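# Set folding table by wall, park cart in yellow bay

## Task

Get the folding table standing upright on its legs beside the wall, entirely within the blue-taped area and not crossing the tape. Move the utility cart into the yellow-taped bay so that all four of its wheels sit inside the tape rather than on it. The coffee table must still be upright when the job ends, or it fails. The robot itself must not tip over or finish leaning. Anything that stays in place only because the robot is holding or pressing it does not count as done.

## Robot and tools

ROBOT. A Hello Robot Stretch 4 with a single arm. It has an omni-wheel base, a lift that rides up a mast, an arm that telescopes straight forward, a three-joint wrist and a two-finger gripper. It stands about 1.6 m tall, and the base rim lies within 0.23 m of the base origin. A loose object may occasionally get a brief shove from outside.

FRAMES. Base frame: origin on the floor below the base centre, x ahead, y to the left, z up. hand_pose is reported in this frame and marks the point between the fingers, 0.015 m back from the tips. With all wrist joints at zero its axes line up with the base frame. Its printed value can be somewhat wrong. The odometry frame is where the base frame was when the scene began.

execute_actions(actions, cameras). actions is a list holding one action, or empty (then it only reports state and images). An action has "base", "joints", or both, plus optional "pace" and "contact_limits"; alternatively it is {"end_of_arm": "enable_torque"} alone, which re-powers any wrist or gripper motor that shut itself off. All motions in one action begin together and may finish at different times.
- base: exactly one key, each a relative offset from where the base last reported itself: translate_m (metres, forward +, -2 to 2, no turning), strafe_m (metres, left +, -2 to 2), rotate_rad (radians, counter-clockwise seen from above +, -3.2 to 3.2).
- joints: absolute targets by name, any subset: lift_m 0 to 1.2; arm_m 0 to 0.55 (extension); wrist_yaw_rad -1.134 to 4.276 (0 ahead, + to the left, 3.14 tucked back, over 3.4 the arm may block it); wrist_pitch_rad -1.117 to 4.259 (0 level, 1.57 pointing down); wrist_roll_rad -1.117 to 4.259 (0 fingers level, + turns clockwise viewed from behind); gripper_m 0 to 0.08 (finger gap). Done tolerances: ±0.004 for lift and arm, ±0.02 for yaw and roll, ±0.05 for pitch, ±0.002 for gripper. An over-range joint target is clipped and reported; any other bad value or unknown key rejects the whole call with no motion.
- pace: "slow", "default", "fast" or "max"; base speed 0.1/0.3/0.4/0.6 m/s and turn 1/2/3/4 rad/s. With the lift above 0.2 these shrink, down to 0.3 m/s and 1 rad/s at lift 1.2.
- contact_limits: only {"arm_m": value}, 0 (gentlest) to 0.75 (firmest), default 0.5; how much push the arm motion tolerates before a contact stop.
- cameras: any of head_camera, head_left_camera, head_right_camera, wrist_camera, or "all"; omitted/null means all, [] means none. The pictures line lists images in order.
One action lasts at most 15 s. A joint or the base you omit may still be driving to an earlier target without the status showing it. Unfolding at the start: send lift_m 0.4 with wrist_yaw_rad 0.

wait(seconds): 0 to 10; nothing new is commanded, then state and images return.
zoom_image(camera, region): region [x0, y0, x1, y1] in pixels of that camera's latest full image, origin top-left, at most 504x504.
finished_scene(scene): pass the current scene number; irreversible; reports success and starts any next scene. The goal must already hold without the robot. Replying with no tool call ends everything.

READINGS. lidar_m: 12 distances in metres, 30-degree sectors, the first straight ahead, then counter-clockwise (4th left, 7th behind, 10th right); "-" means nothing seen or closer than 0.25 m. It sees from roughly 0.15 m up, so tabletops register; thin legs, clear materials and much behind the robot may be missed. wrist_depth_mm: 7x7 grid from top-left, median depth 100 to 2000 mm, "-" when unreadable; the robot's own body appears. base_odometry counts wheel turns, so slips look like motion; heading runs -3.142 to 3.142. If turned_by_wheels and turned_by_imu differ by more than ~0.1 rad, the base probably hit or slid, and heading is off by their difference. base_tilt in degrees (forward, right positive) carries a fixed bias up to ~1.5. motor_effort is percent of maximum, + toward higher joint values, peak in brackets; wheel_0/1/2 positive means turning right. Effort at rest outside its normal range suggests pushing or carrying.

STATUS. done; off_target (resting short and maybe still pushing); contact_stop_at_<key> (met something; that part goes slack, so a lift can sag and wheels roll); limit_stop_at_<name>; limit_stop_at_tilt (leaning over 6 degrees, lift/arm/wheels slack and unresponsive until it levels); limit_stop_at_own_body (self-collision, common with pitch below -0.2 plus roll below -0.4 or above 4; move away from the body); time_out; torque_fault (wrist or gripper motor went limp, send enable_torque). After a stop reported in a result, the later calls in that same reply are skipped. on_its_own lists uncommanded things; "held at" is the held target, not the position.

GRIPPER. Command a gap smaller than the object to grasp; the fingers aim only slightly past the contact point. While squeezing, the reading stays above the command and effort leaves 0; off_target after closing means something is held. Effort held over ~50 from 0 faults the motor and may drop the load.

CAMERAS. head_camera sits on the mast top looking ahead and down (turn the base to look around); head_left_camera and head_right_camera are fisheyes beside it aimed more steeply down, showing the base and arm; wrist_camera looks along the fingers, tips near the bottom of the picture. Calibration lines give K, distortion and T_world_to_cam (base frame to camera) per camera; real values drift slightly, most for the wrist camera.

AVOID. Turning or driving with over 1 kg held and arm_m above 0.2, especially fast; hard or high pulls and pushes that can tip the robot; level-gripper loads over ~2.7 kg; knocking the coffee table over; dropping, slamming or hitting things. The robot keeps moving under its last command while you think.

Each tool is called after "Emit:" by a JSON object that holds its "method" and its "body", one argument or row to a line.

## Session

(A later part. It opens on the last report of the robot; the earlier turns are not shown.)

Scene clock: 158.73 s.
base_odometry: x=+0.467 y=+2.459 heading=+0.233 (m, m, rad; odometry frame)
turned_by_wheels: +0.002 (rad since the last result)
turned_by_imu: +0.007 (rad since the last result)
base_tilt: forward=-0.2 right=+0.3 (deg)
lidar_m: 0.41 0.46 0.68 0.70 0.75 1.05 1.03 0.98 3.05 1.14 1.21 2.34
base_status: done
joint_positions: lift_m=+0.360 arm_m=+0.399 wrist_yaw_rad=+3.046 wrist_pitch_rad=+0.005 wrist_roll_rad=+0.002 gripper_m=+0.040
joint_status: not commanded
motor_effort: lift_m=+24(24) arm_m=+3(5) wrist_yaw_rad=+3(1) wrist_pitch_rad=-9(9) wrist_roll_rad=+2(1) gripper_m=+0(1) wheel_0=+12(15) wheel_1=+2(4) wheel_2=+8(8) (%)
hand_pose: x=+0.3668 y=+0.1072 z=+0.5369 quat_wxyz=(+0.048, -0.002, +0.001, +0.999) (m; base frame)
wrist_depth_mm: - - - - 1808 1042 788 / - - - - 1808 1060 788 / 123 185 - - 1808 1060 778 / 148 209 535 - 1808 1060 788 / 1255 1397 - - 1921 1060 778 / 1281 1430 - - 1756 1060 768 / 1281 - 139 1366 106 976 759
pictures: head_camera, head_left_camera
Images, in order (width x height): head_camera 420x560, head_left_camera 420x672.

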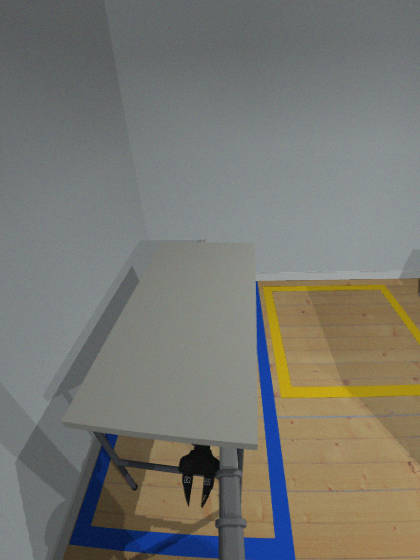

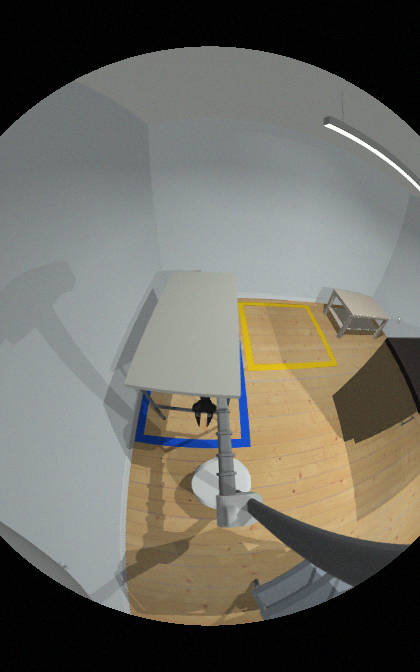

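Emit:
{"method": "execute_actions", "body": {
  "actions": [
    {"base":{"strafe_m":-0.04},"pace":"slow"}
  ],
  "cameras": []
}}

Emit:
{"method": "execute_actions", "body": {
  "actions": [
    {"base":{"strafe_m":0.36},"joints":{"arm_m":0}}
  ],
  "cameras": []
}}

Emit:
{"method": "execute_actions", "body": {
  "actions": [
    {"base":{"translate_m":-1.9},"joints":{"lift_m":0.14}}
  ],
  "cameras": ["head_camera","head_left_camera"]
}}

Scene clock: 169.10 s.
base_odometry: x=+0.477 y=+2.420 heading=+0.234 (m, m, rad; odometry frame)
turned_by_wheels: +0.001 (rad since the last result)
turned_by_imu: +0.001 (rad since the last result)
base_tilt: forward=-0.2 right=+0.2 (deg)
lidar_m: 0.40 0.47 0.66 0.74 0.80 1.08 0.99 0.94 3.05 1.10 1.18 2.37
base_status: done
joint_positions: lift_m=+0.360 arm_m=+0.399 wrist_yaw_rad=+3.046 wrist_pitch_rad=+0.005 wrist_roll_rad=+0.002 gripper_m=+0.040
joint_status: not commanded
motor_effort: lift_m=+23(24) arm_m=+3(4) wrist_yaw_rad=+0(0) wrist_pitch_rad=-9(9) wrist_roll_rad=+0(2) gripper_m=+1(1) wheel_0=+10(16) wheel_1=+0(1) wheel_2=+8(9) (%)
hand_pose: x=+0.3669 y=+0.1072 z=+0.5369 quat_wxyz=(+0.048, -0.002, +0.001, +0.999) (m; base frame)
wrist_depth_mm: - - - - - 1138 831 / - - - - - 1118 842 / 123 185 - - - 1098 831 / 148 208 535 - - 1138 831 / - 1397 - - - 1138 820 / 1499 1397 1756 - 1808 1118 820 / 1308 - 139 1336 106 1025 809
pictures: none
No camera images: the call's "cameras" was empty. Leave "cameras" out to get every camera's image.

Scene clock: 171.63 s.
base_odometry: x=+0.393 y=+2.771 heading=+0.234 (m, m, rad; odometry frame)
turned_by_wheels: +0.000 (rad since the last result)
turned_by_imu: -0.002 (rad since the last result)
base_tilt: forward=-0.1 right=+0.2 (deg)
lidar_m: 0.44 0.49 0.38 0.37 0.42 0.60 1.96 1.11 1.21 1.50 1.55 0.45
base_status: done
joint_positions: lift_m=+0.360 arm_m=+0.001 wrist_yaw_rad=+3.047 wrist_pitch_rad=+0.005 wrist_roll_rad=+0.002 gripper_m=+0.040
joint_status: all done
motor_effort: lift_m=+23(24) arm_m=-4(9) wrist_yaw_rad=+0(1) wrist_pitch_rad=-9(9) wrist_roll_rad=+0(1) gripper_m=+0(1) wheel_0=+1(9) wheel_1=-2(6) wheel_2=+0(6) (%)
hand_pose: x=-0.0312 y=+0.1072 z=+0.5370 quat_wxyz=(+0.048, -0.002, +0.001, +0.999) (m; base frame)
wrist_depth_mm: 139 192 - - 960 554 418 / 107 142 - - 960 554 415 / 108 141 - - 917 564 407 / 123 146 - - 991 554 410 / 1397 - - - 960 559 404 / 1464 - - 1921 931 549 413 / 1060 - 139 1397 106 508 407
pictures: none
No camera images: the call's "cameras" was empty. Leave "cameras" out to get every camera's image.

Scene clock: 179.47 s.
base_odometry: x=-1.455 y=+2.330 heading=+0.234 (m, m, rad; odometry frame)
turned_by_wheels: +0.000 (rad since the last result)
turned_by_imu: -0.003 (rad since the last result)
base_tilt: forward=-0.1 right=+0.3 (deg)
lidar_m: 1.70 0.60 0.49 0.43 0.51 0.53 0.49 0.53 0.77 2.43 0.72 0.76
base_status: done
joint_positions: lift_m=+0.140 arm_m=+0.001 wrist_yaw_rad=+3.047 wrist_pitch_rad=+0.005 wrist_roll_rad=+0.002 gripper_m=+0.040
joint_status: all done
motor_effort: lift_m=+17(20) arm_m=-5(5) wrist_yaw_rad=+1(2) wrist_pitch_rad=-9(9) wrist_roll_rad=+1(2) gripper_m=-1(1) wheel_0=+1(5) wheel_1=-1(6) wheel_2=-2(9) (%)
hand_pose: x=-0.0312 y=+0.1072 z=+0.3175 quat_wxyz=(+0.048, -0.002, +0.001, +0.999) (m; base frame)
wrist_depth_mm: 139 193 661 676 699 676 504 / 107 142 661 668 683 683 492 / 108 141 654 668 683 683 504 / 123 145 647 661 691 683 500 / 615 627 654 661 668 668 488 / 615 627 640 661 676 661 488 / 609 - 138 647 106 621 496
pictures: head_camera, head_left_camera
Images, in order (width x height): head_camera 420x560, head_left_camera 420x672.

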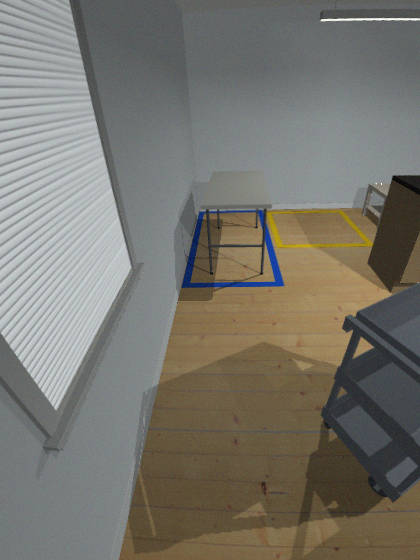

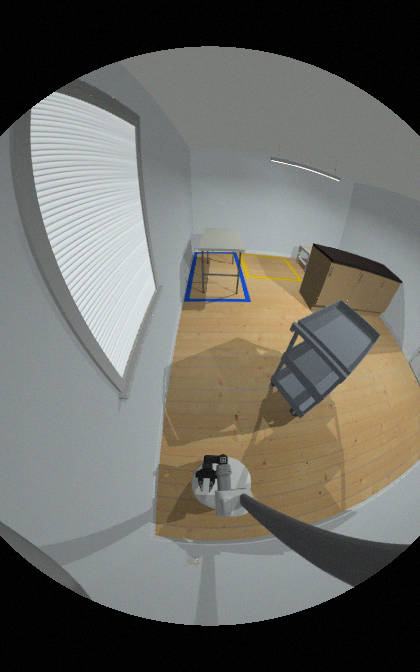

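Emit:
{"method": "execute_actions", "body": {
  "actions": [
    {"base":{"strafe_m":-1.15}}
  ],
  "cameras": ["head_left_camera"]
}}

Emit:
{"method": "execute_actions", "body": {
  "actions": [
    {"base":{"translate_m":0.8},"pace":"slow"}
  ],
  "cameras": ["head_camera","head_left_camera"]
}}

Scene clock: 190.80 s.
base_odometry: x=-1.189 y=+1.211 heading=+0.234 (m, m, rad; odometry frame)
turned_by_wheels: +0.000 (rad since the last result)
turned_by_imu: +0.001 (rad since the last result)
base_tilt: forward=-0.2 right=+0.3 (deg)
lidar_m: 0.57 0.54 0.61 1.59 0.77 0.57 0.54 0.58 0.83 2.05 2.17 2.01
base_status: done
joint_positions: lift_m=+0.140 arm_m=+0.001 wrist_yaw_rad=+3.047 wrist_pitch_rad=+0.005 wrist_roll_rad=+0.002 gripper_m=+0.040
joint_status: not commanded
motor_effort: lift_m=+16(16) arm_m=-5(5) wrist_yaw_rad=+1(1) wrist_pitch_rad=-9(9) wrist_roll_rad=-1(1) gripper_m=-1(2) wheel_0=-1(8) wheel_1=+2(8) wheel_2=-1(1) (%)
hand_pose: x=-0.0312 y=+0.1072 z=+0.3175 quat_wxyz=(+0.048, -0.002, +0.001, +0.999) (m; base frame)
wrist_depth_mm: 139 193 699 732 741 768 788 / 107 142 691 723 741 768 768 / 109 142 699 707 741 750 759 / 122 146 699 699 715 741 759 / 654 676 691 707 707 732 750 / 654 661 691 699 723 732 750 / 654 - 138 683 106 715 741
pictures: head_left_camera
Images, in order (width x height): head_left_camera 420x672.

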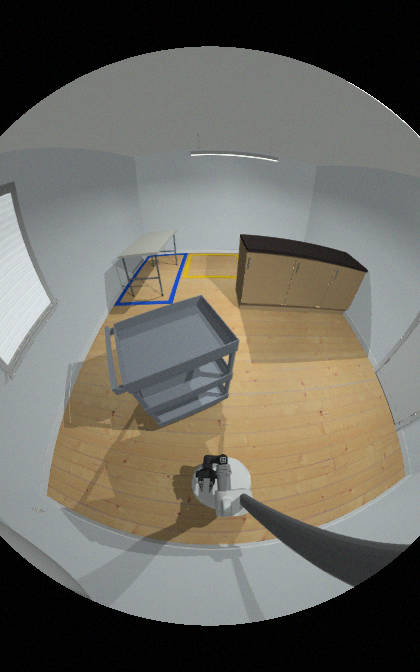

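action 0: "base": translate_m = 0.8 would last too long for one action: at the pace "slow" translate_m can be at most 0.766 in either direction: name a faster pace, or command the rest in another action

Emit:
{"method": "execute_actions", "body": {
  "actions": [
    {"base":{"translate_m":0.76},"pace":"slow"}
  ],
  "cameras": ["head_left_camera"]
}}

Scene clock: 203.87 s.
base_odometry: x=-0.450 y=+1.388 heading=+0.234 (m, m, rad; odometry frame)
turned_by_wheels: +0.000 (rad since the last result)
turned_by_imu: -0.003 (rad since the last result)
base_tilt: forward=-0.2 right=+0.3 (deg)
lidar_m: 0.26 0.25 0.25 0.25 0.35 1.35 1.30 1.42 1.97 2.08 1.62 1.20
base_status: done
joint_positions: lift_m=+0.140 arm_m=+0.001 wrist_yaw_rad=+3.046 wrist_pitch_rad=+0.005 wrist_roll_rad=+0.002 gripper_m=+0.040
joint_status: not commanded
motor_effort: lift_m=+16(16) arm_m=-5(5) wrist_yaw_rad=+2(0) wrist_pitch_rad=-9(9) wrist_roll_rad=+0(0) gripper_m=-1(1) wheel_0=+0(4) wheel_1=+3(5) wheel_2=-1(6) (%)
hand_pose: x=-0.0312 y=+0.1072 z=+0.3175 quat_wxyz=(+0.048, -0.002, +0.001, +0.999) (m; base frame)
wrist_depth_mm: 139 193 1499 1499 1537 1537 1618 / 107 142 1430 1464 1499 1576 1618 / 108 141 1430 1430 1537 1576 1576 / 122 145 1464 1430 1537 1537 1618 / 1308 1366 1430 1430 1499 1576 1576 / 1205 1255 1397 1397 1430 1366 1366 / 866 - 139 866 106 904 891
pictures: head_left_camera
Images, in order (width x height): head_left_camera 420x672.

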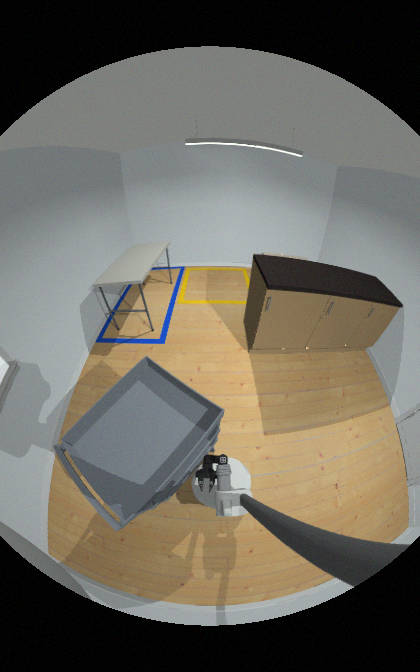

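Emit:
{"method": "execute_actions", "body": {
  "actions": [
    {"base":{"translate_m":0.3},"pace":"slow"}
  ],
  "cameras": ["head_left_camera"]
}}

Emit:
{"method": "execute_actions", "body": {
  "actions": [
    {"base":{"translate_m":-1.0}}
  ],
  "cameras": []
}}

Emit:
{"method": "execute_actions", "body": {
  "actions": [
    {"base":{"strafe_m":0.6}}
  ],
  "cameras": ["head_camera","head_left_camera"]
}}

Scene clock: 214.43 s.
base_odometry: x=-0.158 y=+1.457 heading=+0.234 (m, m, rad; odometry frame)
turned_by_wheels: +0.000 (rad since the last result)
turned_by_imu: -0.002 (rad since the last result)
base_tilt: forward=-0.2 right=+0.3 (deg)
lidar_m: 2.43 0.25 0.25 0.25 0.25 0.45 1.61 1.70 2.16 2.07 1.20 0.92
base_status: done
joint_positions: lift_m=+0.140 arm_m=+0.001 wrist_yaw_rad=+3.046 wrist_pitch_rad=+0.005 wrist_roll_rad=+0.002 gripper_m=+0.040
joint_status: not commanded
motor_effort: lift_m=+16(17) arm_m=-5(5) wrist_yaw_rad=+2(1) wrist_pitch_rad=-9(8) wrist_roll_rad=+0(1) gripper_m=+0(1) wheel_0=+2(3) wheel_1=+2(7) wheel_2=-1(6) (%)
hand_pose: x=-0.0312 y=+0.1072 z=+0.3175 quat_wxyz=(+0.048, -0.002, +0.001, +0.999) (m; base frame)
wrist_depth_mm: 138 194 1756 1756 1921 239 - / 107 143 1808 1863 1863 254 214 / 108 141 1708 1756 1808 377 366 / 122 146 1708 1756 1808 1808 1756 / 1661 1661 1756 1756 1756 1921 1756 / 1229 1308 1366 1366 1366 1308 1336 / 854 - 138 866 106 433 430
pictures: head_left_camera
Images, in order (width x height): head_left_camera 420x672.

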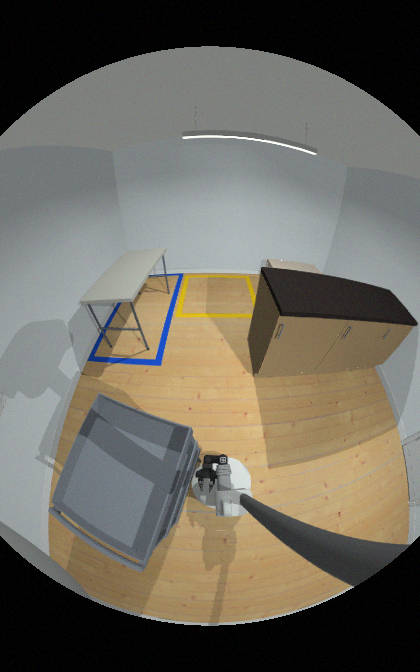

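Scene clock: 219.27 s.
base_odometry: x=-1.131 y=+1.225 heading=+0.234 (m, m, rad; odometry frame)
turned_by_wheels: +0.000 (rad since the last result)
turned_by_imu: -0.002 (rad since the last result)
base_tilt: forward=-0.1 right=+0.3 (deg)
lidar_m: 0.94 0.68 1.01 1.57 0.88 0.62 0.61 0.64 0.96 2.04 2.18 1.93
base_status: done
joint_positions: lift_m=+0.140 arm_m=+0.001 wrist_yaw_rad=+3.046 wrist_pitch_rad=+0.005 wrist_roll_rad=+0.002 gripper_m=+0.040
joint_status: not commanded
motor_effort: lift_m=+16(16) arm_m=-5(5) wrist_yaw_rad=+1(1) wrist_pitch_rad=-9(9) wrist_roll_rad=+2(1) gripper_m=+0(1) wheel_0=+0(4) wheel_1=+0(3) wheel_2=+0(7) (%)
hand_pose: x=-0.0312 y=+0.1072 z=+0.3175 quat_wxyz=(+0.048, -0.002, +0.001, +0.999) (m; base frame)
wrist_depth_mm: 139 193 768 788 798 809 854 / 107 143 750 778 778 820 831 / 108 142 750 768 788 798 820 / 123 145 750 778 788 798 831 / 691 732 741 759 759 798 820 / 715 723 741 750 788 809 809 / 691 - 139 741 106 778 798
pictures: none
No camera images: the call's "cameras" was empty. Leave "cameras" out to get every camera's image.

Scene clock: 222.60 s.
base_odometry: x=-1.270 y=+1.809 heading=+0.234 (m, m, rad; odometry frame)
turned_by_wheels: +0.000 (rad since the last result)
turned_by_imu: -0.003 (rad since the last result)
base_tilt: forward=-0.2 right=+0.3 (deg)
lidar_m: 0.65 1.37 1.02 1.00 0.83 0.60 0.57 0.64 0.87 2.64 2.62 0.65
base_status: done
joint_positions: lift_m=+0.140 arm_m=+0.001 wrist_yaw_rad=+3.046 wrist_pitch_rad=+0.005 wrist_roll_rad=+0.002 gripper_m=+0.040
joint_status: not commanded
motor_effort: lift_m=+17(17) arm_m=-5(5) wrist_yaw_rad=+1(1) wrist_pitch_rad=-8(9) wrist_roll_rad=+0(1) gripper_m=-1(0) wheel_0=+1(9) wheel_1=+0(6) wheel_2=+1(2) (%)
hand_pose: x=-0.0312 y=+0.1072 z=+0.3175 quat_wxyz=(+0.048, -0.002, +0.001, +0.999) (m; base frame)
wrist_depth_mm: 139 193 741 759 778 788 831 / 107 142 741 759 778 788 809 / 108 141 750 741 768 788 798 / 123 145 732 750 768 778 798 / 683 707 723 732 759 778 788 / 676 699 715 732 741 788 788 / 676 - 138 715 106 768 759
pictures: head_camera, head_left_camera
Images, in order (width x height): head_camera 420x560, head_left_camera 420x672.

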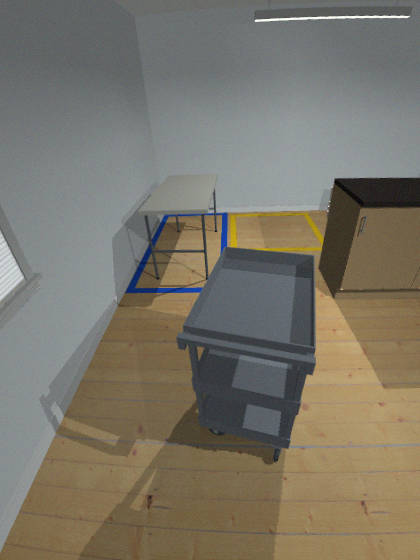

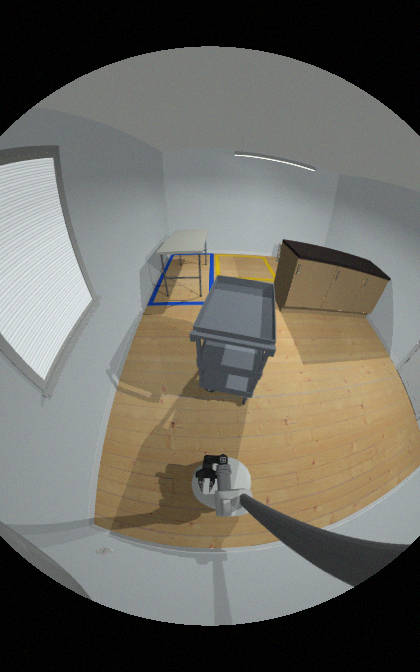

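Nicely aimed; table appears inside.

Emit:
{"method": "execute_actions", "body": {
  "actions": [
    {"base":{"rotate_rad":-0.17}}
  ],
  "cameras": []
}}

Emit:
{"method": "execute_actions", "body": {
  "actions": [
    {"base":{"translate_m":0.45}}
  ],
  "cameras": []
}}

Emit:
{"method": "execute_actions", "body": {
  "actions": [
    {"base":{"translate_m":0.5},"pace":"slow"}
  ],
  "cameras": ["head_camera","head_left_camera"]
}}

Scene clock: 229.67 s.
base_odometry: x=-1.270 y=+1.809 heading=+0.064 (m, m, rad; odometry frame)
turned_by_wheels: -0.170 (rad since the last result)
turned_by_imu: -0.170 (rad since the last result)
base_tilt: forward=-0.2 right=+0.3 (deg)
lidar_m: 0.62 0.72 1.06 1.01 1.01 0.65 0.57 0.60 0.79 1.62 2.71 2.09
base_status: done
joint_positions: lift_m=+0.140 arm_m=+0.001 wrist_yaw_rad=+3.046 wrist_pitch_rad=+0.005 wrist_roll_rad=+0.002 gripper_m=+0.040
joint_status: not commanded
motor_effort: lift_m=+17(17) arm_m=-5(5) wrist_yaw_rad=+1(1) wrist_pitch_rad=-9(9) wrist_roll_rad=+2(1) gripper_m=-1(0) wheel_0=+1(5) wheel_1=-1(4) wheel_2=+0(5) (%)
hand_pose: x=-0.0312 y=+0.1072 z=+0.3175 quat_wxyz=(+0.048, -0.002, +0.001, +0.999) (m; base frame)
wrist_depth_mm: 139 194 741 798 831 946 976 / 107 142 750 788 854 931 976 / 108 141 732 798 842 891 976 / 123 145 732 778 842 891 960 / 640 683 723 788 831 891 960 / 634 676 715 768 820 891 946 / 640 - 139 759 106 842 891
pictures: none
No camera images: the call's "cameras" was empty. Leave "cameras" out to get every camera's image.

Scene clock: 232.63 s.
base_odometry: x=-0.821 y=+1.838 heading=+0.064 (m, m, rad; odometry frame)
turned_by_wheels: +0.000 (rad since the last result)
turned_by_imu: -0.001 (rad since the last result)
base_tilt: forward=-0.2 right=+0.3 (deg)
lidar_m: 0.25 0.25 0.36 1.03 1.10 1.17 1.02 1.05 1.29 2.58 2.42 0.25
base_status: done
joint_positions: lift_m=+0.140 arm_m=+0.001 wrist_yaw_rad=+3.046 wrist_pitch_rad=+0.005 wrist_roll_rad=+0.002 gripper_m=+0.040
joint_status: not commanded
motor_effort: lift_m=+17(17) arm_m=-4(4) wrist_yaw_rad=+0(1) wrist_pitch_rad=-9(9) wrist_roll_rad=+0(0) gripper_m=-1(2) wheel_0=+0(4) wheel_1=+0(7) wheel_2=+1(8) (%)
hand_pose: x=-0.0312 y=+0.1072 z=+0.3175 quat_wxyz=(+0.048, -0.002, +0.001, +0.999) (m; base frame)
wrist_depth_mm: 139 193 1182 1255 1336 1366 1060 / 107 142 1160 1281 1366 1397 1098 / 108 141 1160 1255 1336 1397 1078 / 122 145 1138 1205 1336 1366 1078 / 1025 1098 1160 1229 1366 1366 1042 / 1025 1060 1138 1205 1281 1229 1060 / 854 - 138 842 106 917 904
pictures: none
No camera images: the call's "cameras" was empty. Leave "cameras" out to get every camera's image.

Scene clock: 238.93 s.
base_odometry: x=-0.322 y=+1.870 heading=+0.064 (m, m, rad; odometry frame)
turned_by_wheels: +0.000 (rad since the last result)
turned_by_imu: -0.002 (rad since the last result)
base_tilt: forward=-0.1 right=+0.2 (deg)
lidar_m: 0.25 0.25 0.25 1.11 1.11 1.44 1.55 1.54 1.96 2.54 1.60 0.25
base_status: done
joint_positions: lift_m=+0.140 arm_m=+0.001 wrist_yaw_rad=+3.046 wrist_pitch_rad=+0.005 wrist_roll_rad=+0.002 gripper_m=+0.040
joint_status: not commanded
motor_effort: lift_m=+17(17) arm_m=-5(5) wrist_yaw_rad=+0(0) wrist_pitch_rad=-9(9) wrist_roll_rad=+0(1) gripper_m=-2(0) wheel_0=+1(6) wheel_1=+2(5) wheel_2=-2(9) (%)
hand_pose: x=-0.0312 y=+0.1072 z=+0.3175 quat_wxyz=(+0.048, -0.002, +0.001, +0.999) (m; base frame)
wrist_depth_mm: 139 193 1661 1808 1921 1464 1138 / 107 142 1618 1808 1921 1499 1138 / 108 142 1661 1863 1921 1499 1160 / 123 145 1618 1708 1863 1537 1138 / 1430 1576 1618 1808 1863 1430 1160 / 1205 1308 1336 1366 1397 1281 1118 / 842 - 138 878 106 917 891
pictures: head_camera, head_left_camera
Images, in order (width x height): head_camera 420x560, head_left_camera 420x672.

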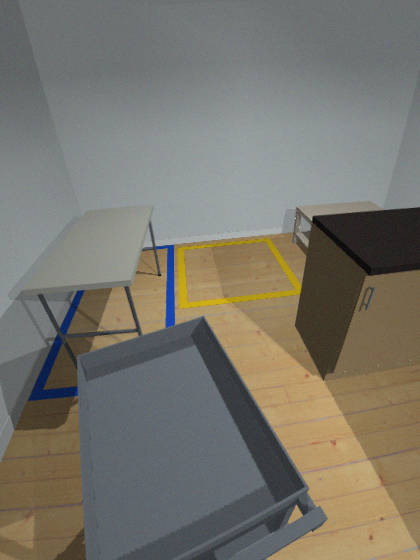

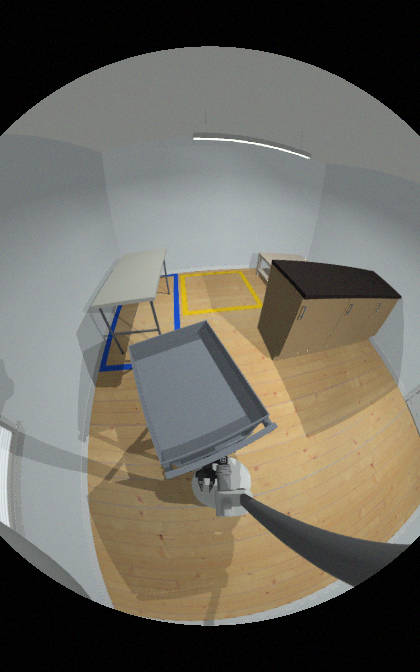

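Emit:
{"method": "execute_actions", "body": {
  "actions": [
    {"base":{"translate_m":-0.3}}
  ],
  "cameras": []
}}

Emit:
{"method": "execute_actions", "body": {
  "actions": [
    {"base":{"rotate_rad":0.4},"joints":{"lift_m":1.1}}
  ],
  "cameras": []
}}

Emit:
{"method": "execute_actions", "body": {
  "actions": [
    {"base":{"strafe_m":-0.2},"joints":{"wrist_yaw_rad":0,"wrist_pitch_rad":1.57,"wrist_roll_rad":1.57,"gripper_m":0.08,"arm_m":0.1}}
  ]
}}

Scene clock: 248.20 s.
base_odometry: x=-0.621 y=+1.851 heading=+0.064 (m, m, rad; odometry frame)
turned_by_wheels: +0.000 (rad since the last result)
turned_by_imu: -0.002 (rad since the last result)
base_tilt: forward=-0.1 right=+0.2 (deg)
lidar_m: 0.41 0.39 1.15 1.05 1.08 1.36 1.22 1.26 1.59 2.58 2.11 0.49
base_status: done
joint_positions: lift_m=+0.140 arm_m=+0.001 wrist_yaw_rad=+3.046 wrist_pitch_rad=+0.005 wrist_roll_rad=+0.002 gripper_m=+0.040
joint_status: not commanded
motor_effort: lift_m=+17(17) arm_m=-5(5) wrist_yaw_rad=+1(1) wrist_pitch_rad=-9(9) wrist_roll_rad=+0(0) gripper_m=-1(2) wheel_0=+1(4) wheel_1=-1(4) wheel_2=-2(8) (%)
hand_pose: x=-0.0312 y=+0.1072 z=+0.3175 quat_wxyz=(+0.048, -0.002, +0.001, +0.999) (m; base frame)
wrist_depth_mm: 139 193 1366 1499 1576 1464 1098 / 107 142 1397 1430 1576 1430 1098 / 108 141 1336 1464 1576 1397 1098 / 123 145 1366 1499 1537 1397 1098 / 1205 1281 1366 1430 1537 1430 1118 / 1138 1205 1308 1366 1397 1255 1098 / 842 - 138 854 106 917 891
pictures: none
No camera images: the call's "cameras" was empty. Leave "cameras" out to get every camera's image.

Scene clock: 252.67 s.
base_odometry: x=-0.621 y=+1.851 heading=+0.464 (m, m, rad; odometry frame)
turned_by_wheels: +0.400 (rad since the last result)
turned_by_imu: +0.396 (rad since the last result)
base_tilt: forward=-0.1 right=+0.3 (deg)
lidar_m: 0.42 1.25 1.05 1.06 1.32 1.22 1.23 1.46 2.57 2.57 1.50 0.43
base_status: done
joint_positions: lift_m=+1.100 arm_m=+0.001 wrist_yaw_rad=+3.046 wrist_pitch_rad=+0.005 wrist_roll_rad=+0.002 gripper_m=+0.040
joint_status: all done
motor_effort: lift_m=+23(26) arm_m=-5(4) wrist_yaw_rad=+1(0) wrist_pitch_rad=-10(9) wrist_roll_rad=+0(1) gripper_m=-1(1) wheel_0=-1(5) wheel_1=+2(7) wheel_2=+2(6) (%)
hand_pose: x=-0.0312 y=+0.1072 z=+1.2770 quat_wxyz=(+0.048, -0.002, +0.001, +0.999) (m; base frame)
wrist_depth_mm: 138 193 1430 1397 1366 1308 1255 / 107 142 1499 1397 1366 1308 1255 / 108 141 1430 1397 1336 1281 1255 / 122 145 1430 1366 1308 1336 1229 / 1499 1464 1366 1366 1281 1255 1255 / 1499 1430 1366 1336 1308 1255 1229 / 1499 - 138 1336 106 1255 1255
pictures: none
No camera images: the call's "cameras" was empty. Leave "cameras" out to get every camera's image.

Scene clock: 255.03 s.
base_odometry: x=-0.532 y=+1.672 heading=+0.465 (m, m, rad; odometry frame)
turned_by_wheels: +0.000 (rad since the last result)
turned_by_imu: +0.000 (rad since the last result)
base_tilt: forward=-0.2 right=+0.3 (deg)
lidar_m: 0.39 0.42 1.24 1.25 1.50 1.27 1.29 1.53 2.40 2.38 1.39 0.39
base_status: done
joint_positions: lift_m=+1.100 arm_m=+0.099 wrist_yaw_rad=+0.001 wrist_pitch_rad=+1.570 wrist_roll_rad=+1.570 gripper_m=+0.080
joint_status: all done
motor_effort: lift_m=+23(23) arm_m=+5(3) wrist_yaw_rad=+0(8) wrist_pitch_rad=-1(5) wrist_roll_rad=+1(7) gripper_m=+2(6) wheel_0=+0(8) wheel_1=+1(7) wheel_2=+1(2) (%)
hand_pose: x=+0.2703 y=-0.0874 z=+1.0653 quat_wxyz=(+0.501, +0.500, +0.500, -0.499) (m; base frame)
wrist_depth_mm: 1205 1205 1205 1255 1281 1308 1308 / 1182 1205 1229 1229 1255 1229 1308 / 1182 1205 1205 1205 1229 1229 1281 / 407 379 1205 1205 1229 1205 1229 / 404 384 1205 1182 991 991 462 / 402 349 1182 1182 1008 1205 1255 / - 110 1182 1205 126 110 1229
pictures: head_camera, head_left_camera, head_right_camera, wrist_camera
camera_calibration (this result's frames):
wrist_camera: T_world_to_cam=[[-0.99947, -0.00255151, 0.0324435, 0.231845], [-0.00280367, 0.999966, -0.00772921, 0.15172], [-0.0324227, -0.00781607, -0.999444, 1.22228], [0, 0, 0, 1]] pos_world=[0.271778, -0.14157, 1.21525]
Images, in order (width x height): head_camera 420x560, head_left_camera 420x672, head_right_camera 420x672, wrist_camera 616x392.

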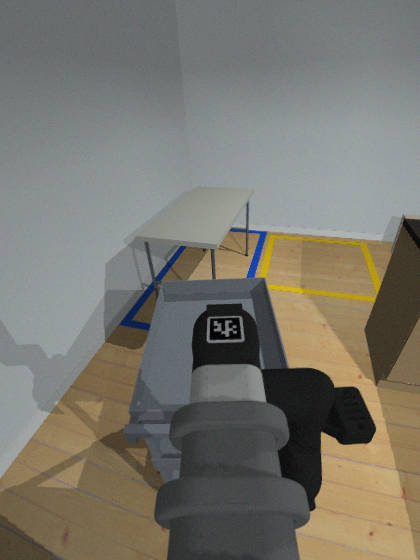

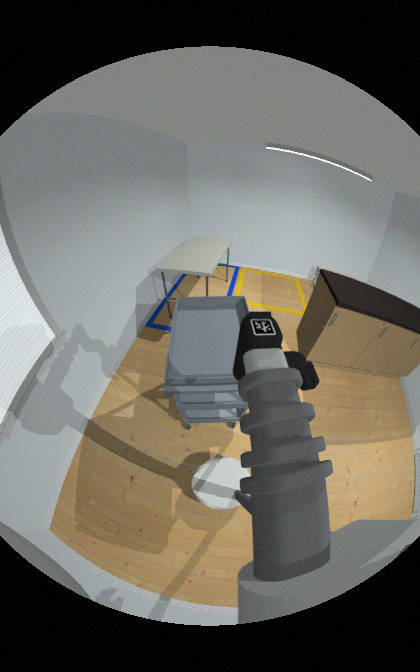

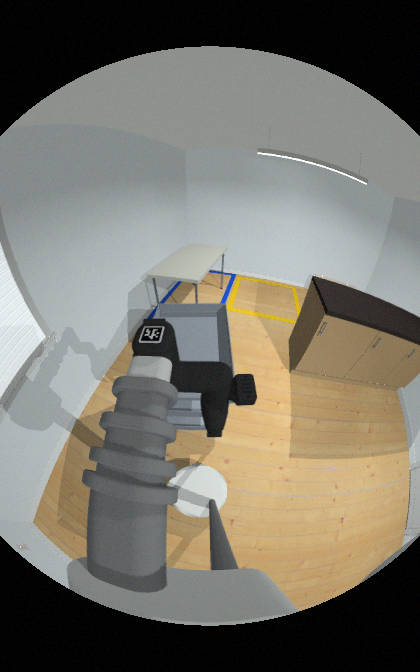

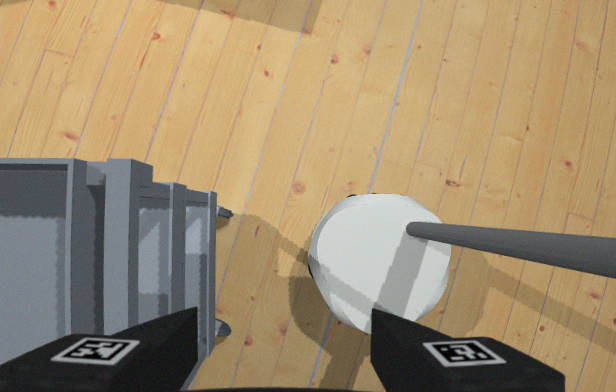

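Emit:
{"method": "execute_actions", "body": {
  "actions": [
    {"base":{"strafe_m":0.13},"joints":{"lift_m":0.94,"arm_m":0.26}}
  ],
  "cameras": ["wrist_camera"]
}}

Scene clock: 262.97 s.
base_odometry: x=-0.590 y=+1.788 heading=+0.465 (m, m, rad; odometry frame)
turned_by_wheels: +0.000 (rad since the last result)
turned_by_imu: -0.002 (rad since the last result)
base_tilt: forward=-0.2 right=+0.4 (deg)
lidar_m: 0.39 0.41 1.11 1.13 1.37 1.24 1.23 1.45 2.51 2.49 1.43 0.43
base_status: done
joint_positions: lift_m=+0.940 arm_m=+0.259 wrist_yaw_rad=+0.000 wrist_pitch_rad=+1.570 wrist_roll_rad=+1.570 gripper_m=+0.080
joint_status: all done
motor_effort: lift_m=+16(21) arm_m=+4(6) wrist_yaw_rad=+0(1) wrist_pitch_rad=+0(1) wrist_roll_rad=+2(2) gripper_m=+1(1) wheel_0=+0(8) wheel_1=-2(6) wheel_2=+1(1) (%)
hand_pose: x=+0.4303 y=-0.0874 z=+0.9058 quat_wxyz=(+0.501, +0.500, +0.500, -0.499) (m; base frame)
wrist_depth_mm: 257 259 229 1078 1098 1098 1118 / 255 257 234 1078 1060 1078 1118 / 254 258 241 1078 1078 1098 1098 / 253 255 244 1042 1060 1060 1098 / 252 254 247 1060 854 866 878 / 249 251 246 1025 831 842 1060 / - 110 245 1025 126 110 1078
pictures: wrist_camera
camera_calibration (this result's frames):
wrist_camera: T_world_to_cam=[[-0.999479, -0.00205093, 0.0322248, 0.397171], [-0.00230115, 0.999967, -0.00772969, 0.150721], [-0.0322079, -0.00779982, -0.999451, 1.06805], [0, 0, 0, 1]] pos_world=[0.43171, -0.141571, 1.05583]
Images, in order (width x height): wrist_camera 616x392.

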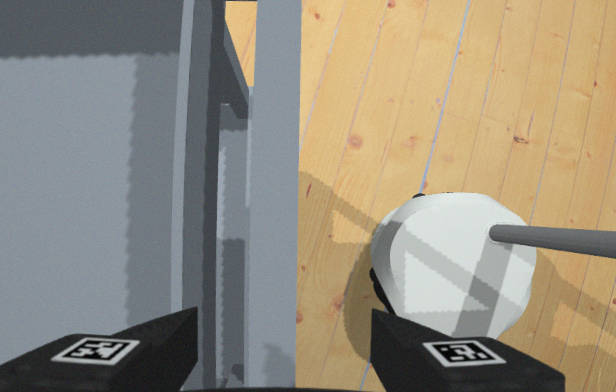

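Emit:
{"method": "execute_actions", "body": {
  "actions": [
    {"joints":{"arm_m":0.288}}
  ],
  "cameras": []
}}

Emit:
{"method": "execute_actions", "body": {
  "actions": [
    {"joints":{"lift_m":0.88},"pace":"slow"}
  ],
  "cameras": ["wrist_camera"]
}}

Emit:
{"method": "execute_actions", "body": {
  "actions": [
    {"joints":{"gripper_m":0.04}}
  ],
  "cameras": []
}}

Emit:
{"method": "execute_actions", "body": {
  "actions": [
    {"base":{"strafe_m":-0.3},"pace":"slow"}
  ],
  "cameras": ["wrist_camera","head_left_camera"]
}}

Scene clock: 274.20 s.
base_odometry: x=-0.590 y=+1.788 heading=+0.465 (m, m, rad; odometry frame)
turned_by_wheels: +0.000 (rad since the last result)
turned_by_imu: -0.001 (rad since the last result)
base_tilt: forward=-0.2 right=+0.3 (deg)
lidar_m: 0.40 0.41 1.12 1.13 1.35 1.24 1.23 1.46 2.51 2.50 1.46 0.42
base_status: not commanded
joint_positions: lift_m=+0.940 arm_m=+0.287 wrist_yaw_rad=+0.000 wrist_pitch_rad=+1.570 wrist_roll_rad=+1.570 gripper_m=+0.080
joint_status: all done
motor_effort: lift_m=+16(16) arm_m=+5(3) wrist_yaw_rad=+0(1) wrist_pitch_rad=+0(1) wrist_roll_rad=+1(1) gripper_m=+2(0) wheel_0=+1(1) wheel_1=-2(2) wheel_2=+1(1) (%)
hand_pose: x=+0.4583 y=-0.0874 z=+0.9058 quat_wxyz=(+0.501, +0.500, +0.500, -0.499) (m; base frame)
wrist_depth_mm: 256 259 262 195 1078 1098 1138 / 256 258 260 195 1060 1078 1118 / 253 255 258 193 1078 1118 1118 / 253 255 257 193 1060 891 1098 / 250 253 255 192 866 854 854 / 250 252 255 190 854 854 1078 / - 110 232 189 126 110 1078
pictures: none
No camera images: the call's "cameras" was empty. Leave "cameras" out to get every camera's image.

Scene clock: 275.57 s.
base_odometry: x=-0.590 y=+1.788 heading=+0.465 (m, m, rad; odometry frame)
turned_by_wheels: +0.000 (rad since the last result)
turned_by_imu: +0.000 (rad since the last result)
base_tilt: forward=-0.1 right=+0.3 (deg)
lidar_m: 0.40 0.42 1.12 1.14 1.39 1.24 1.26 1.49 2.52 2.52 1.42 0.42
base_status: not commanded
joint_positions: lift_m=+0.880 arm_m=+0.287 wrist_yaw_rad=+0.000 wrist_pitch_rad=+1.570 wrist_roll_rad=+1.570 gripper_m=+0.080
joint_status: all done
motor_effort: lift_m=+16(15) arm_m=+4(4) wrist_yaw_rad=+1(1) wrist_pitch_rad=+0(0) wrist_roll_rad=+2(2) gripper_m=+1(1) wheel_0=+1(0) wheel_1=-2(2) wheel_2=+1(1) (%)
hand_pose: x=+0.4583 y=-0.0874 z=+0.8459 quat_wxyz=(+0.501, +0.500, +0.500, -0.499) (m; base frame)
wrist_depth_mm: 198 200 201 991 1042 1042 1078 / 196 198 200 462 1025 1025 1042 / 195 198 199 473 1025 1042 1042 / 195 196 198 149 1008 842 1042 / 193 195 179 141 788 788 809 / 192 195 179 134 778 788 1025 / - 110 145 129 126 110 1008
pictures: wrist_camera
camera_calibration (this result's frames):
wrist_camera: T_world_to_cam=[[-0.999474, -0.00203261, 0.0323586, 0.426931], [-0.00228386, 0.999968, -0.0077294, 0.150314], [-0.0323418, -0.00779923, -0.999446, 1.00906], [0, 0, 0, 1]] pos_world=[0.459684, -0.141571, 0.99585]
Images, in order (width x height): wrist_camera 616x392.

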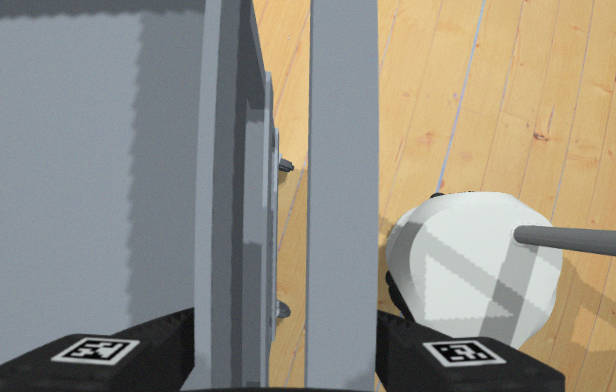

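Scene clock: 276.53 s.
base_odometry: x=-0.590 y=+1.788 heading=+0.465 (m, m, rad; odometry frame)
turned_by_wheels: +0.000 (rad since the last result)
turned_by_imu: +0.000 (rad since the last result)
base_tilt: forward=-0.2 right=+0.3 (deg)
lidar_m: 0.40 0.43 1.12 1.10 1.37 1.24 1.26 1.49 2.51 2.50 1.43 0.44
base_status: not commanded
joint_positions: lift_m=+0.880 arm_m=+0.287 wrist_yaw_rad=-0.001 wrist_pitch_rad=+1.571 wrist_roll_rad=+1.570 gripper_m=+0.065
joint_status: gripper_m off_target (ended at +0.065, target +0.040)
on_its_own: gripper_m is held at +0.059, not at your +0.040, by its contact guard: the fingers met something
motor_effort: lift_m=+16(16) arm_m=+5(5) wrist_yaw_rad=+4(4) wrist_pitch_rad=-4(6) wrist_roll_rad=+0(1) gripper_m=-43(54) wheel_0=+1(1) wheel_1=-2(2) wheel_2=+1(1) (%)
hand_pose: x=+0.4579 y=-0.0874 z=+0.8459 quat_wxyz=(+0.500, +0.500, +0.500, -0.500) (m; base frame)
wrist_depth_mm: 198 200 201 150 1025 1042 1060 / 196 199 201 143 1025 1025 1042 / 196 197 198 135 1025 1025 1042 / 193 196 182 132 1025 809 1042 / 193 194 184 131 778 798 809 / 191 193 184 130 788 798 1042 / - 105 149 130 115 788 991
pictures: none
No camera images: the call's "cameras" was empty. Leave "cameras" out to get every camera's image.

Scene clock: 280.67 s.
base_odometry: x=-0.455 y=+1.520 heading=+0.465 (m, m, rad; odometry frame)
turned_by_wheels: +0.001 (rad since the last result)
turned_by_imu: +0.007 (rad since the last result)
base_tilt: forward=-0.2 right=+0.3 (deg)
lidar_m: 0.40 0.40 1.43 1.40 1.55 1.32 1.31 1.59 2.23 2.22 1.36 0.44
base_status: done
joint_positions: lift_m=+0.880 arm_m=+0.287 wrist_yaw_rad=+0.007 wrist_pitch_rad=+1.567 wrist_roll_rad=+1.563 gripper_m=+0.066
joint_status: not commanded
on_its_own: gripper_m is held at +0.059, not at your +0.040, by its contact guard: the fingers met something; wrist_yaw_rad is at rest, and its effort (-18) is outside its rest range (-13 to +13); wrist_roll_rad is at rest, and its effort (+21) is outside its rest range (-13 to +13)
motor_effort: lift_m=+16(16) arm_m=+3(5) wrist_yaw_rad=-18(32) wrist_pitch_rad=+7(9) wrist_roll_rad=+21(31) gripper_m=-53(51) wheel_0=+5(11) wheel_1=+0(4) wheel_2=+5(8) (%)
hand_pose: x=+0.4595 y=-0.0874 z=+0.8459 quat_wxyz=(+0.504, +0.497, +0.503, -0.496) (m; base frame)
wrist_depth_mm: 199 201 200 133 1025 1042 1060 / 197 199 193 133 1008 1025 1042 / 195 198 185 132 1042 1042 1042 / 195 196 177 132 991 820 1042 / 194 196 170 131 809 788 798 / 192 195 181 131 788 798 1025 / - 105 147 130 118 798 1008
pictures: head_left_camera, wrist_camera
camera_calibration (this result's frames):
wrist_camera: T_world_to_cam=[[-0.999447, -0.0147214, 0.0298256, 0.42921], [-0.014959, 0.999858, -0.00775627, 0.156148], [-0.0297072, -0.00819814, -0.999525, 1.00792], [0, 0, 0, 1]] pos_world=[0.461251, -0.141544, 0.99585]
Images, in order (width x height): head_left_camera 420x672, wrist_camera 616x392.

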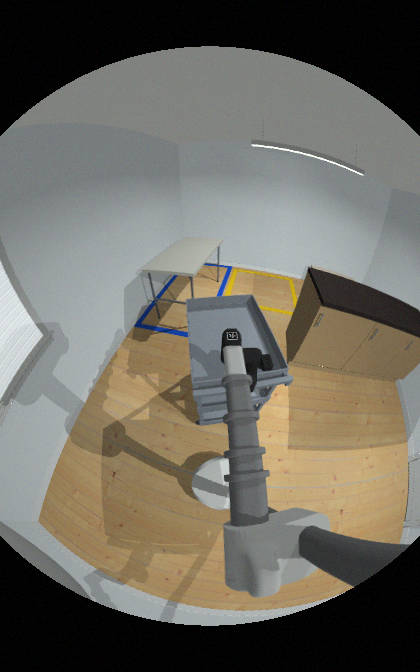

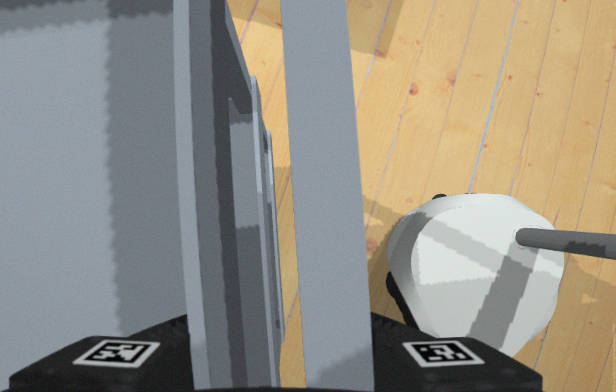

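Rigid, good. Loosen and rotate.

Emit:
{"method": "execute_actions", "body": {
  "actions": [
    {"base":{"rotate_rad":-0.23},"joints":{"gripper_m":0.062},"pace":"slow"}
  ],
  "cameras": []
}}

Emit:
{"method": "execute_actions", "body": {
  "actions": [
    {"base":{"strafe_m":0.12},"pace":"slow"}
  ],
  "cameras": ["wrist_camera","head_left_camera"]
}}

Scene clock: 286.67 s.
torque_fault: gripper_m switched itself off since the last result.
base_odometry: x=-0.455 y=+1.520 heading=+0.235 (m, m, rad; odometry frame)
turned_by_wheels: -0.230 (rad since the last result)
turned_by_imu: -0.227 (rad since the last result)
base_tilt: forward=-0.1 right=+0.3 (deg)
lidar_m: 0.35 0.36 1.47 1.41 1.54 1.37 1.34 1.43 2.04 2.22 1.55 0.48
base_status: done
joint_positions: lift_m=+0.880 arm_m=+0.288 wrist_yaw_rad=+0.000 wrist_pitch_rad=+1.571 wrist_roll_rad=+1.569 gripper_m=+0.080
joint_status: gripper_m torque_fault (moved +0.014 of -0.004)
on_its_own: gripper_m is off since a torque_fault, until you send "end_of_arm": "enable_torque" (your +0.062 is given up)
motor_effort: lift_m=+17(16) arm_m=+2(4) wrist_yaw_rad=+1(62) wrist_pitch_rad=-1(21) wrist_roll_rad=+2(58) gripper_m=+0(66) wheel_0=+0(14) wheel_1=+0(8) wheel_2=+0(15) (%)
hand_pose: x=+0.4586 y=-0.0874 z=+0.8458 quat_wxyz=(+0.500, +0.500, +0.500, -0.500) (m; base frame)
wrist_depth_mm: 197 171 132 1008 1025 1060 1042 / 198 162 132 1008 1008 1042 1060 / 196 167 455 1008 1025 1025 1025 / 194 165 452 131 1008 809 1025 / 193 193 214 131 866 788 798 / 191 193 174 130 788 798 1042 / - 110 146 130 126 110 1025
pictures: none
No camera images: the call's "cameras" was empty. Leave "cameras" out to get every camera's image.

not run: a stop came earlier in this reply.

Emit:
{"method": "execute_actions", "body": {
  "actions": [
    {"end_of_arm":"enable_torque"}
  ],
  "cameras": []
}}

Emit:
{"method": "execute_actions", "body": {
  "actions": [
    {"joints":{"gripper_m":0.062,"wrist_roll_rad":1.3}}
  ],
  "cameras": []
}}

Emit:
{"method": "execute_actions", "body": {
  "actions": [
    {"base":{"strafe_m":0.07},"joints":{"wrist_roll_rad":1.44},"pace":"slow"}
  ],
  "cameras": []
}}

Emit:
{"method": "execute_actions", "body": {
  "actions": [
    {"base":{"strafe_m":0.07},"joints":{"wrist_roll_rad":1.57},"pace":"slow"}
  ],
  "cameras": ["wrist_camera","head_left_camera"]
}}

Scene clock: 298.80 s.
base_odometry: x=-0.455 y=+1.520 heading=+0.235 (m, m, rad; odometry frame)
turned_by_wheels: +0.000 (rad since the last result)
turned_by_imu: -0.001 (rad since the last result)
base_tilt: forward=-0.1 right=+0.3 (deg)
lidar_m: 0.35 0.37 1.46 1.41 1.55 1.38 1.31 1.43 2.03 2.23 1.58 0.47
base_status: not commanded
joint_positions: lift_m=+0.880 arm_m=+0.288 wrist_yaw_rad=+0.000 wrist_pitch_rad=+1.571 wrist_roll_rad=+1.569 gripper_m=+0.080
joint_status: not commanded
end_of_arm: enable_torque: each motor that was off is on again
on_its_own: gripper_m is held at +0.080, not at your +0.062, since a torque_fault
motor_effort: lift_m=+17(16) arm_m=+2(1) wrist_yaw_rad=+1(0) wrist_pitch_rad=-2(2) wrist_roll_rad=+5(4) gripper_m=+0(1) wheel_0=-1(0) wheel_1=+0(0) wheel_2=+0(0) (%)
hand_pose: x=+0.4586 y=-0.0874 z=+0.8458 quat_wxyz=(+0.500, +0.500, +0.500, -0.500) (m; base frame)
wrist_depth_mm: 198 170 132 1025 1042 1042 1042 / 196 162 132 1008 1008 1042 1025 / 195 167 452 991 1008 1042 1025 / 195 165 449 131 1008 820 1042 / 194 195 215 131 854 798 798 / 192 193 173 130 778 788 1008 / - 110 146 130 126 110 1042
pictures: none
No camera images: the call's "cameras" was empty. Leave "cameras" out to get every camera's image.

Scene clock: 299.77 s.
base_odometry: x=-0.455 y=+1.520 heading=+0.235 (m, m, rad; odometry frame)
turned_by_wheels: +0.000 (rad since the last result)
turned_by_imu: +0.000 (rad since the last result)
base_tilt: forward=-0.2 right=+0.3 (deg)
lidar_m: 0.34 0.37 1.46 1.39 1.52 1.35 1.34 1.42 2.06 2.21 1.56 0.47
base_status: not commanded
joint_positions: lift_m=+0.880 arm_m=+0.288 wrist_yaw_rad=+0.000 wrist_pitch_rad=+1.571 wrist_roll_rad=+1.301 gripper_m=+0.066
joint_status: gripper_m off_target (ended at +0.066, target +0.062); the others done
motor_effort: lift_m=+17(17) arm_m=+2(2) wrist_yaw_rad=+1(2) wrist_pitch_rad=-4(4) wrist_roll_rad=+0(5) gripper_m=-34(40) wheel_0=+0(0) wheel_1=+0(0) wheel_2=+0(0) (%)
hand_pose: x=+0.4585 y=-0.0874 z=+0.8458 quat_wxyz=(+0.563, +0.428, +0.563, -0.428) (m; base frame)
wrist_depth_mm: 197 200 187 134 1025 1060 1060 / 196 198 185 133 1025 1025 1042 / 196 196 179 132 1008 1042 1060 / 194 196 172 132 1025 1025 1042 / 193 195 196 131 946 798 1025 / 191 193 183 131 778 788 820 / - 104 147 130 118 449 1008
pictures: none
No camera images: the call's "cameras" was empty. Leave "cameras" out to get every camera's image.

Scene clock: 301.60 s.
base_odometry: x=-0.472 y=+1.588 heading=+0.235 (m, m, rad; odometry frame)
turned_by_wheels: +0.000 (rad since the last result)
turned_by_imu: -0.001 (rad since the last result)
base_tilt: forward=-0.1 right=+0.3 (deg)
lidar_m: 0.37 0.38 1.40 1.32 1.44 1.38 1.29 1.38 2.01 2.28 1.56 0.45
base_status: done
joint_positions: lift_m=+0.880 arm_m=+0.288 wrist_yaw_rad=+0.000 wrist_pitch_rad=+1.570 wrist_roll_rad=+1.439 gripper_m=+0.066
joint_status: all done
motor_effort: lift_m=+17(17) arm_m=+2(1) wrist_yaw_rad=+2(27) wrist_pitch_rad=+1(5) wrist_roll_rad=+4(38) gripper_m=-33(47) wheel_0=-3(7) wheel_1=+1(6) wheel_2=+0(4) (%)
hand_pose: x=+0.4588 y=-0.0874 z=+0.8458 quat_wxyz=(+0.532, +0.466, +0.531, -0.466) (m; base frame)
wrist_depth_mm: 198 200 190 134 1025 1042 1042 / 196 199 176 133 1042 1042 1042 / 195 197 174 132 1025 1025 1060 / 194 196 198 132 991 1025 1042 / 193 194 196 131 820 798 1008 / 192 193 182 131 768 788 891 / - 105 147 130 117 449 1025
pictures: none
No camera images: the call's "cameras" was empty. Leave "cameras" out to get every camera's image.

Scene clock: 303.43 s.
base_odometry: x=-0.488 y=+1.656 heading=+0.235 (m, m, rad; odometry frame)
turned_by_wheels: +0.000 (rad since the last result)
turned_by_imu: -0.001 (rad since the last result)
base_tilt: forward=-0.1 right=+0.3 (deg)
lidar_m: 0.37 0.46 1.32 1.26 1.39 1.36 1.32 1.42 2.04 2.38 1.55 0.44
base_status: done
joint_positions: lift_m=+0.880 arm_m=+0.288 wrist_yaw_rad=+0.000 wrist_pitch_rad=+1.569 wrist_roll_rad=+1.569 gripper_m=+0.066
joint_status: all done
motor_effort: lift_m=+17(16) arm_m=+2(2) wrist_yaw_rad=-1(31) wrist_pitch_rad=+3(5) wrist_roll_rad=+3(35) gripper_m=-30(45) wheel_0=-1(7) wheel_1=+1(7) wheel_2=+0(4) (%)
hand_pose: x=+0.4590 y=-0.0874 z=+0.8458 quat_wxyz=(+0.501, +0.500, +0.500, -0.499) (m; base frame)
wrist_depth_mm: 198 200 202 135 1042 1025 1042 / 197 199 202 134 1025 1025 1060 / 195 198 199 133 1025 1008 1042 / 194 196 198 132 1008 820 1025 / 193 196 194 131 809 809 798 / 191 195 182 131 788 798 1008 / - 105 148 130 116 788 1025
pictures: head_left_camera, wrist_camera
camera_calibration (this result's frames):
wrist_camera: T_world_to_cam=[[-0.99951, -0.00265219, 0.0312017, 0.428599], [-0.00289479, 0.999966, -0.0077325, 0.150598], [-0.0311802, -0.00781903, -0.999483, 1.00853], [0, 0, 0, 1]] pos_world=[0.460271, -0.14157, 0.995804]
Images, in order (width x height): head_left_camera 420x672, wrist_camera 616x392.

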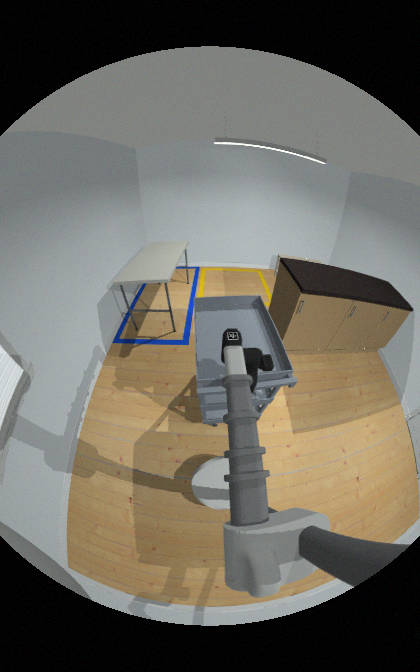

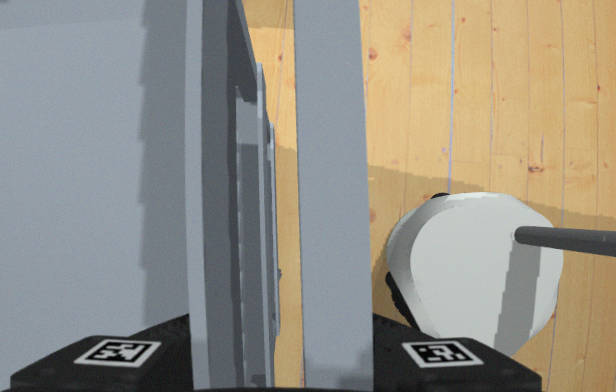

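Emit:
{"method": "execute_actions", "body": {
  "actions": [
    {"base":{"translate_m":0.75},"joints":{"wrist_roll_rad":1.65},"pace":"slow"}
  ],
  "cameras": ["head_left_camera"]
}}

Emit:
{"method": "execute_actions", "body": {
  "actions": [
    {"base":{"translate_m":0.75},"pace":"slow"}
  ],
  "cameras": ["head_left_camera"]
}}

Scene clock: 316.77 s.
base_odometry: x=+0.242 y=+1.830 heading=+0.234 (m, m, rad; odometry frame)
turned_by_wheels: -0.001 (rad since the last result)
turned_by_imu: -0.010 (rad since the last result)
base_tilt: forward=-0.1 right=+0.3 (deg)
lidar_m: 0.41 0.87 1.20 1.27 1.34 1.92 2.07 2.19 2.46 1.40 0.74 0.41
base_status: done
joint_positions: lift_m=+0.880 arm_m=+0.288 wrist_yaw_rad=-0.009 wrist_pitch_rad=+1.572 wrist_roll_rad=+1.659 gripper_m=+0.067
joint_status: all done
on_its_own: wrist_yaw_rad is at rest, and its effort (+28) is outside its rest range (-13 to +13); wrist_roll_rad is at rest, and its effort (-23) is outside its rest range (-13 to +13)
motor_effort: lift_m=+17(16) arm_m=+2(1) wrist_yaw_rad=+28(30) wrist_pitch_rad=-7(12) wrist_roll_rad=-23(26) gripper_m=-41(41) wheel_0=-4(9) wheel_1=-2(6) wheel_2=-6(9) (%)
hand_pose: x=+0.4574 y=-0.0874 z=+0.8458 quat_wxyz=(+0.475, +0.523, +0.475, -0.524) (m; base frame)
wrist_depth_mm: 197 199 202 1008 135 1042 1060 / 196 199 200 991 135 1025 1042 / 195 198 200 778 134 1025 1042 / 194 196 198 788 788 809 1008 / 193 195 197 759 788 798 809 / 191 194 185 153 788 788 1042 / - 105 153 130 119 798 1025
pictures: head_left_camera
Images, in order (width x height): head_left_camera 420x672.

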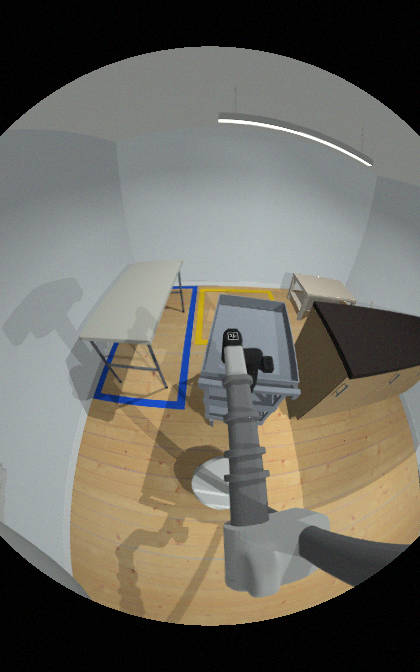

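Scene clock: 325.53 s.
base_odometry: x=+0.971 y=+2.004 heading=+0.234 (m, m, rad; odometry frame)
turned_by_wheels: -0.001 (rad since the last result)
turned_by_imu: -0.009 (rad since the last result)
base_tilt: forward=-0.1 right=+0.3 (deg)
lidar_m: 0.43 0.56 0.41 0.40 1.32 1.85 2.84 3.00 0.66 0.60 0.65 0.42
base_status: done
joint_positions: lift_m=+0.880 arm_m=+0.288 wrist_yaw_rad=-0.006 wrist_pitch_rad=+1.573 wrist_roll_rad=+1.656 gripper_m=+0.067
joint_status: not commanded
on_its_own: wrist_yaw_rad is at rest, and its effort (+20) is outside its rest range (-13 to +13); wrist_roll_rad is at rest, and its effort (-16) is outside its rest range (-13 to +13)
motor_effort: lift_m=+16(17) arm_m=+2(1) wrist_yaw_rad=+20(29) wrist_pitch_rad=-7(12) wrist_roll_rad=-16(24) gripper_m=-40(41) wheel_0=-2(3) wheel_1=-1(2) wheel_2=-4(11) (%)
hand_pose: x=+0.4576 y=-0.0874 z=+0.8458 quat_wxyz=(+0.476, +0.522, +0.477, -0.523) (m; base frame)
wrist_depth_mm: 198 200 202 1008 136 1060 1060 / 195 199 200 1008 135 1042 1060 / 195 198 198 768 134 1025 1042 / 194 197 198 820 788 798 1025 / 192 195 196 750 798 798 820 / 190 193 185 152 798 788 1025 / - 105 153 130 119 788 1008
pictures: head_left_camera
Images, in order (width x height): head_left_camera 420x672.

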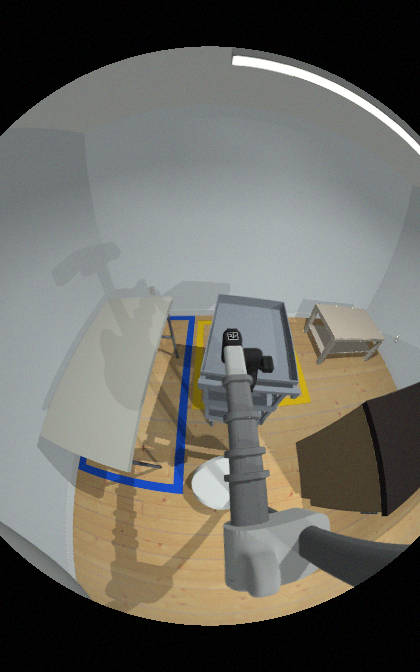

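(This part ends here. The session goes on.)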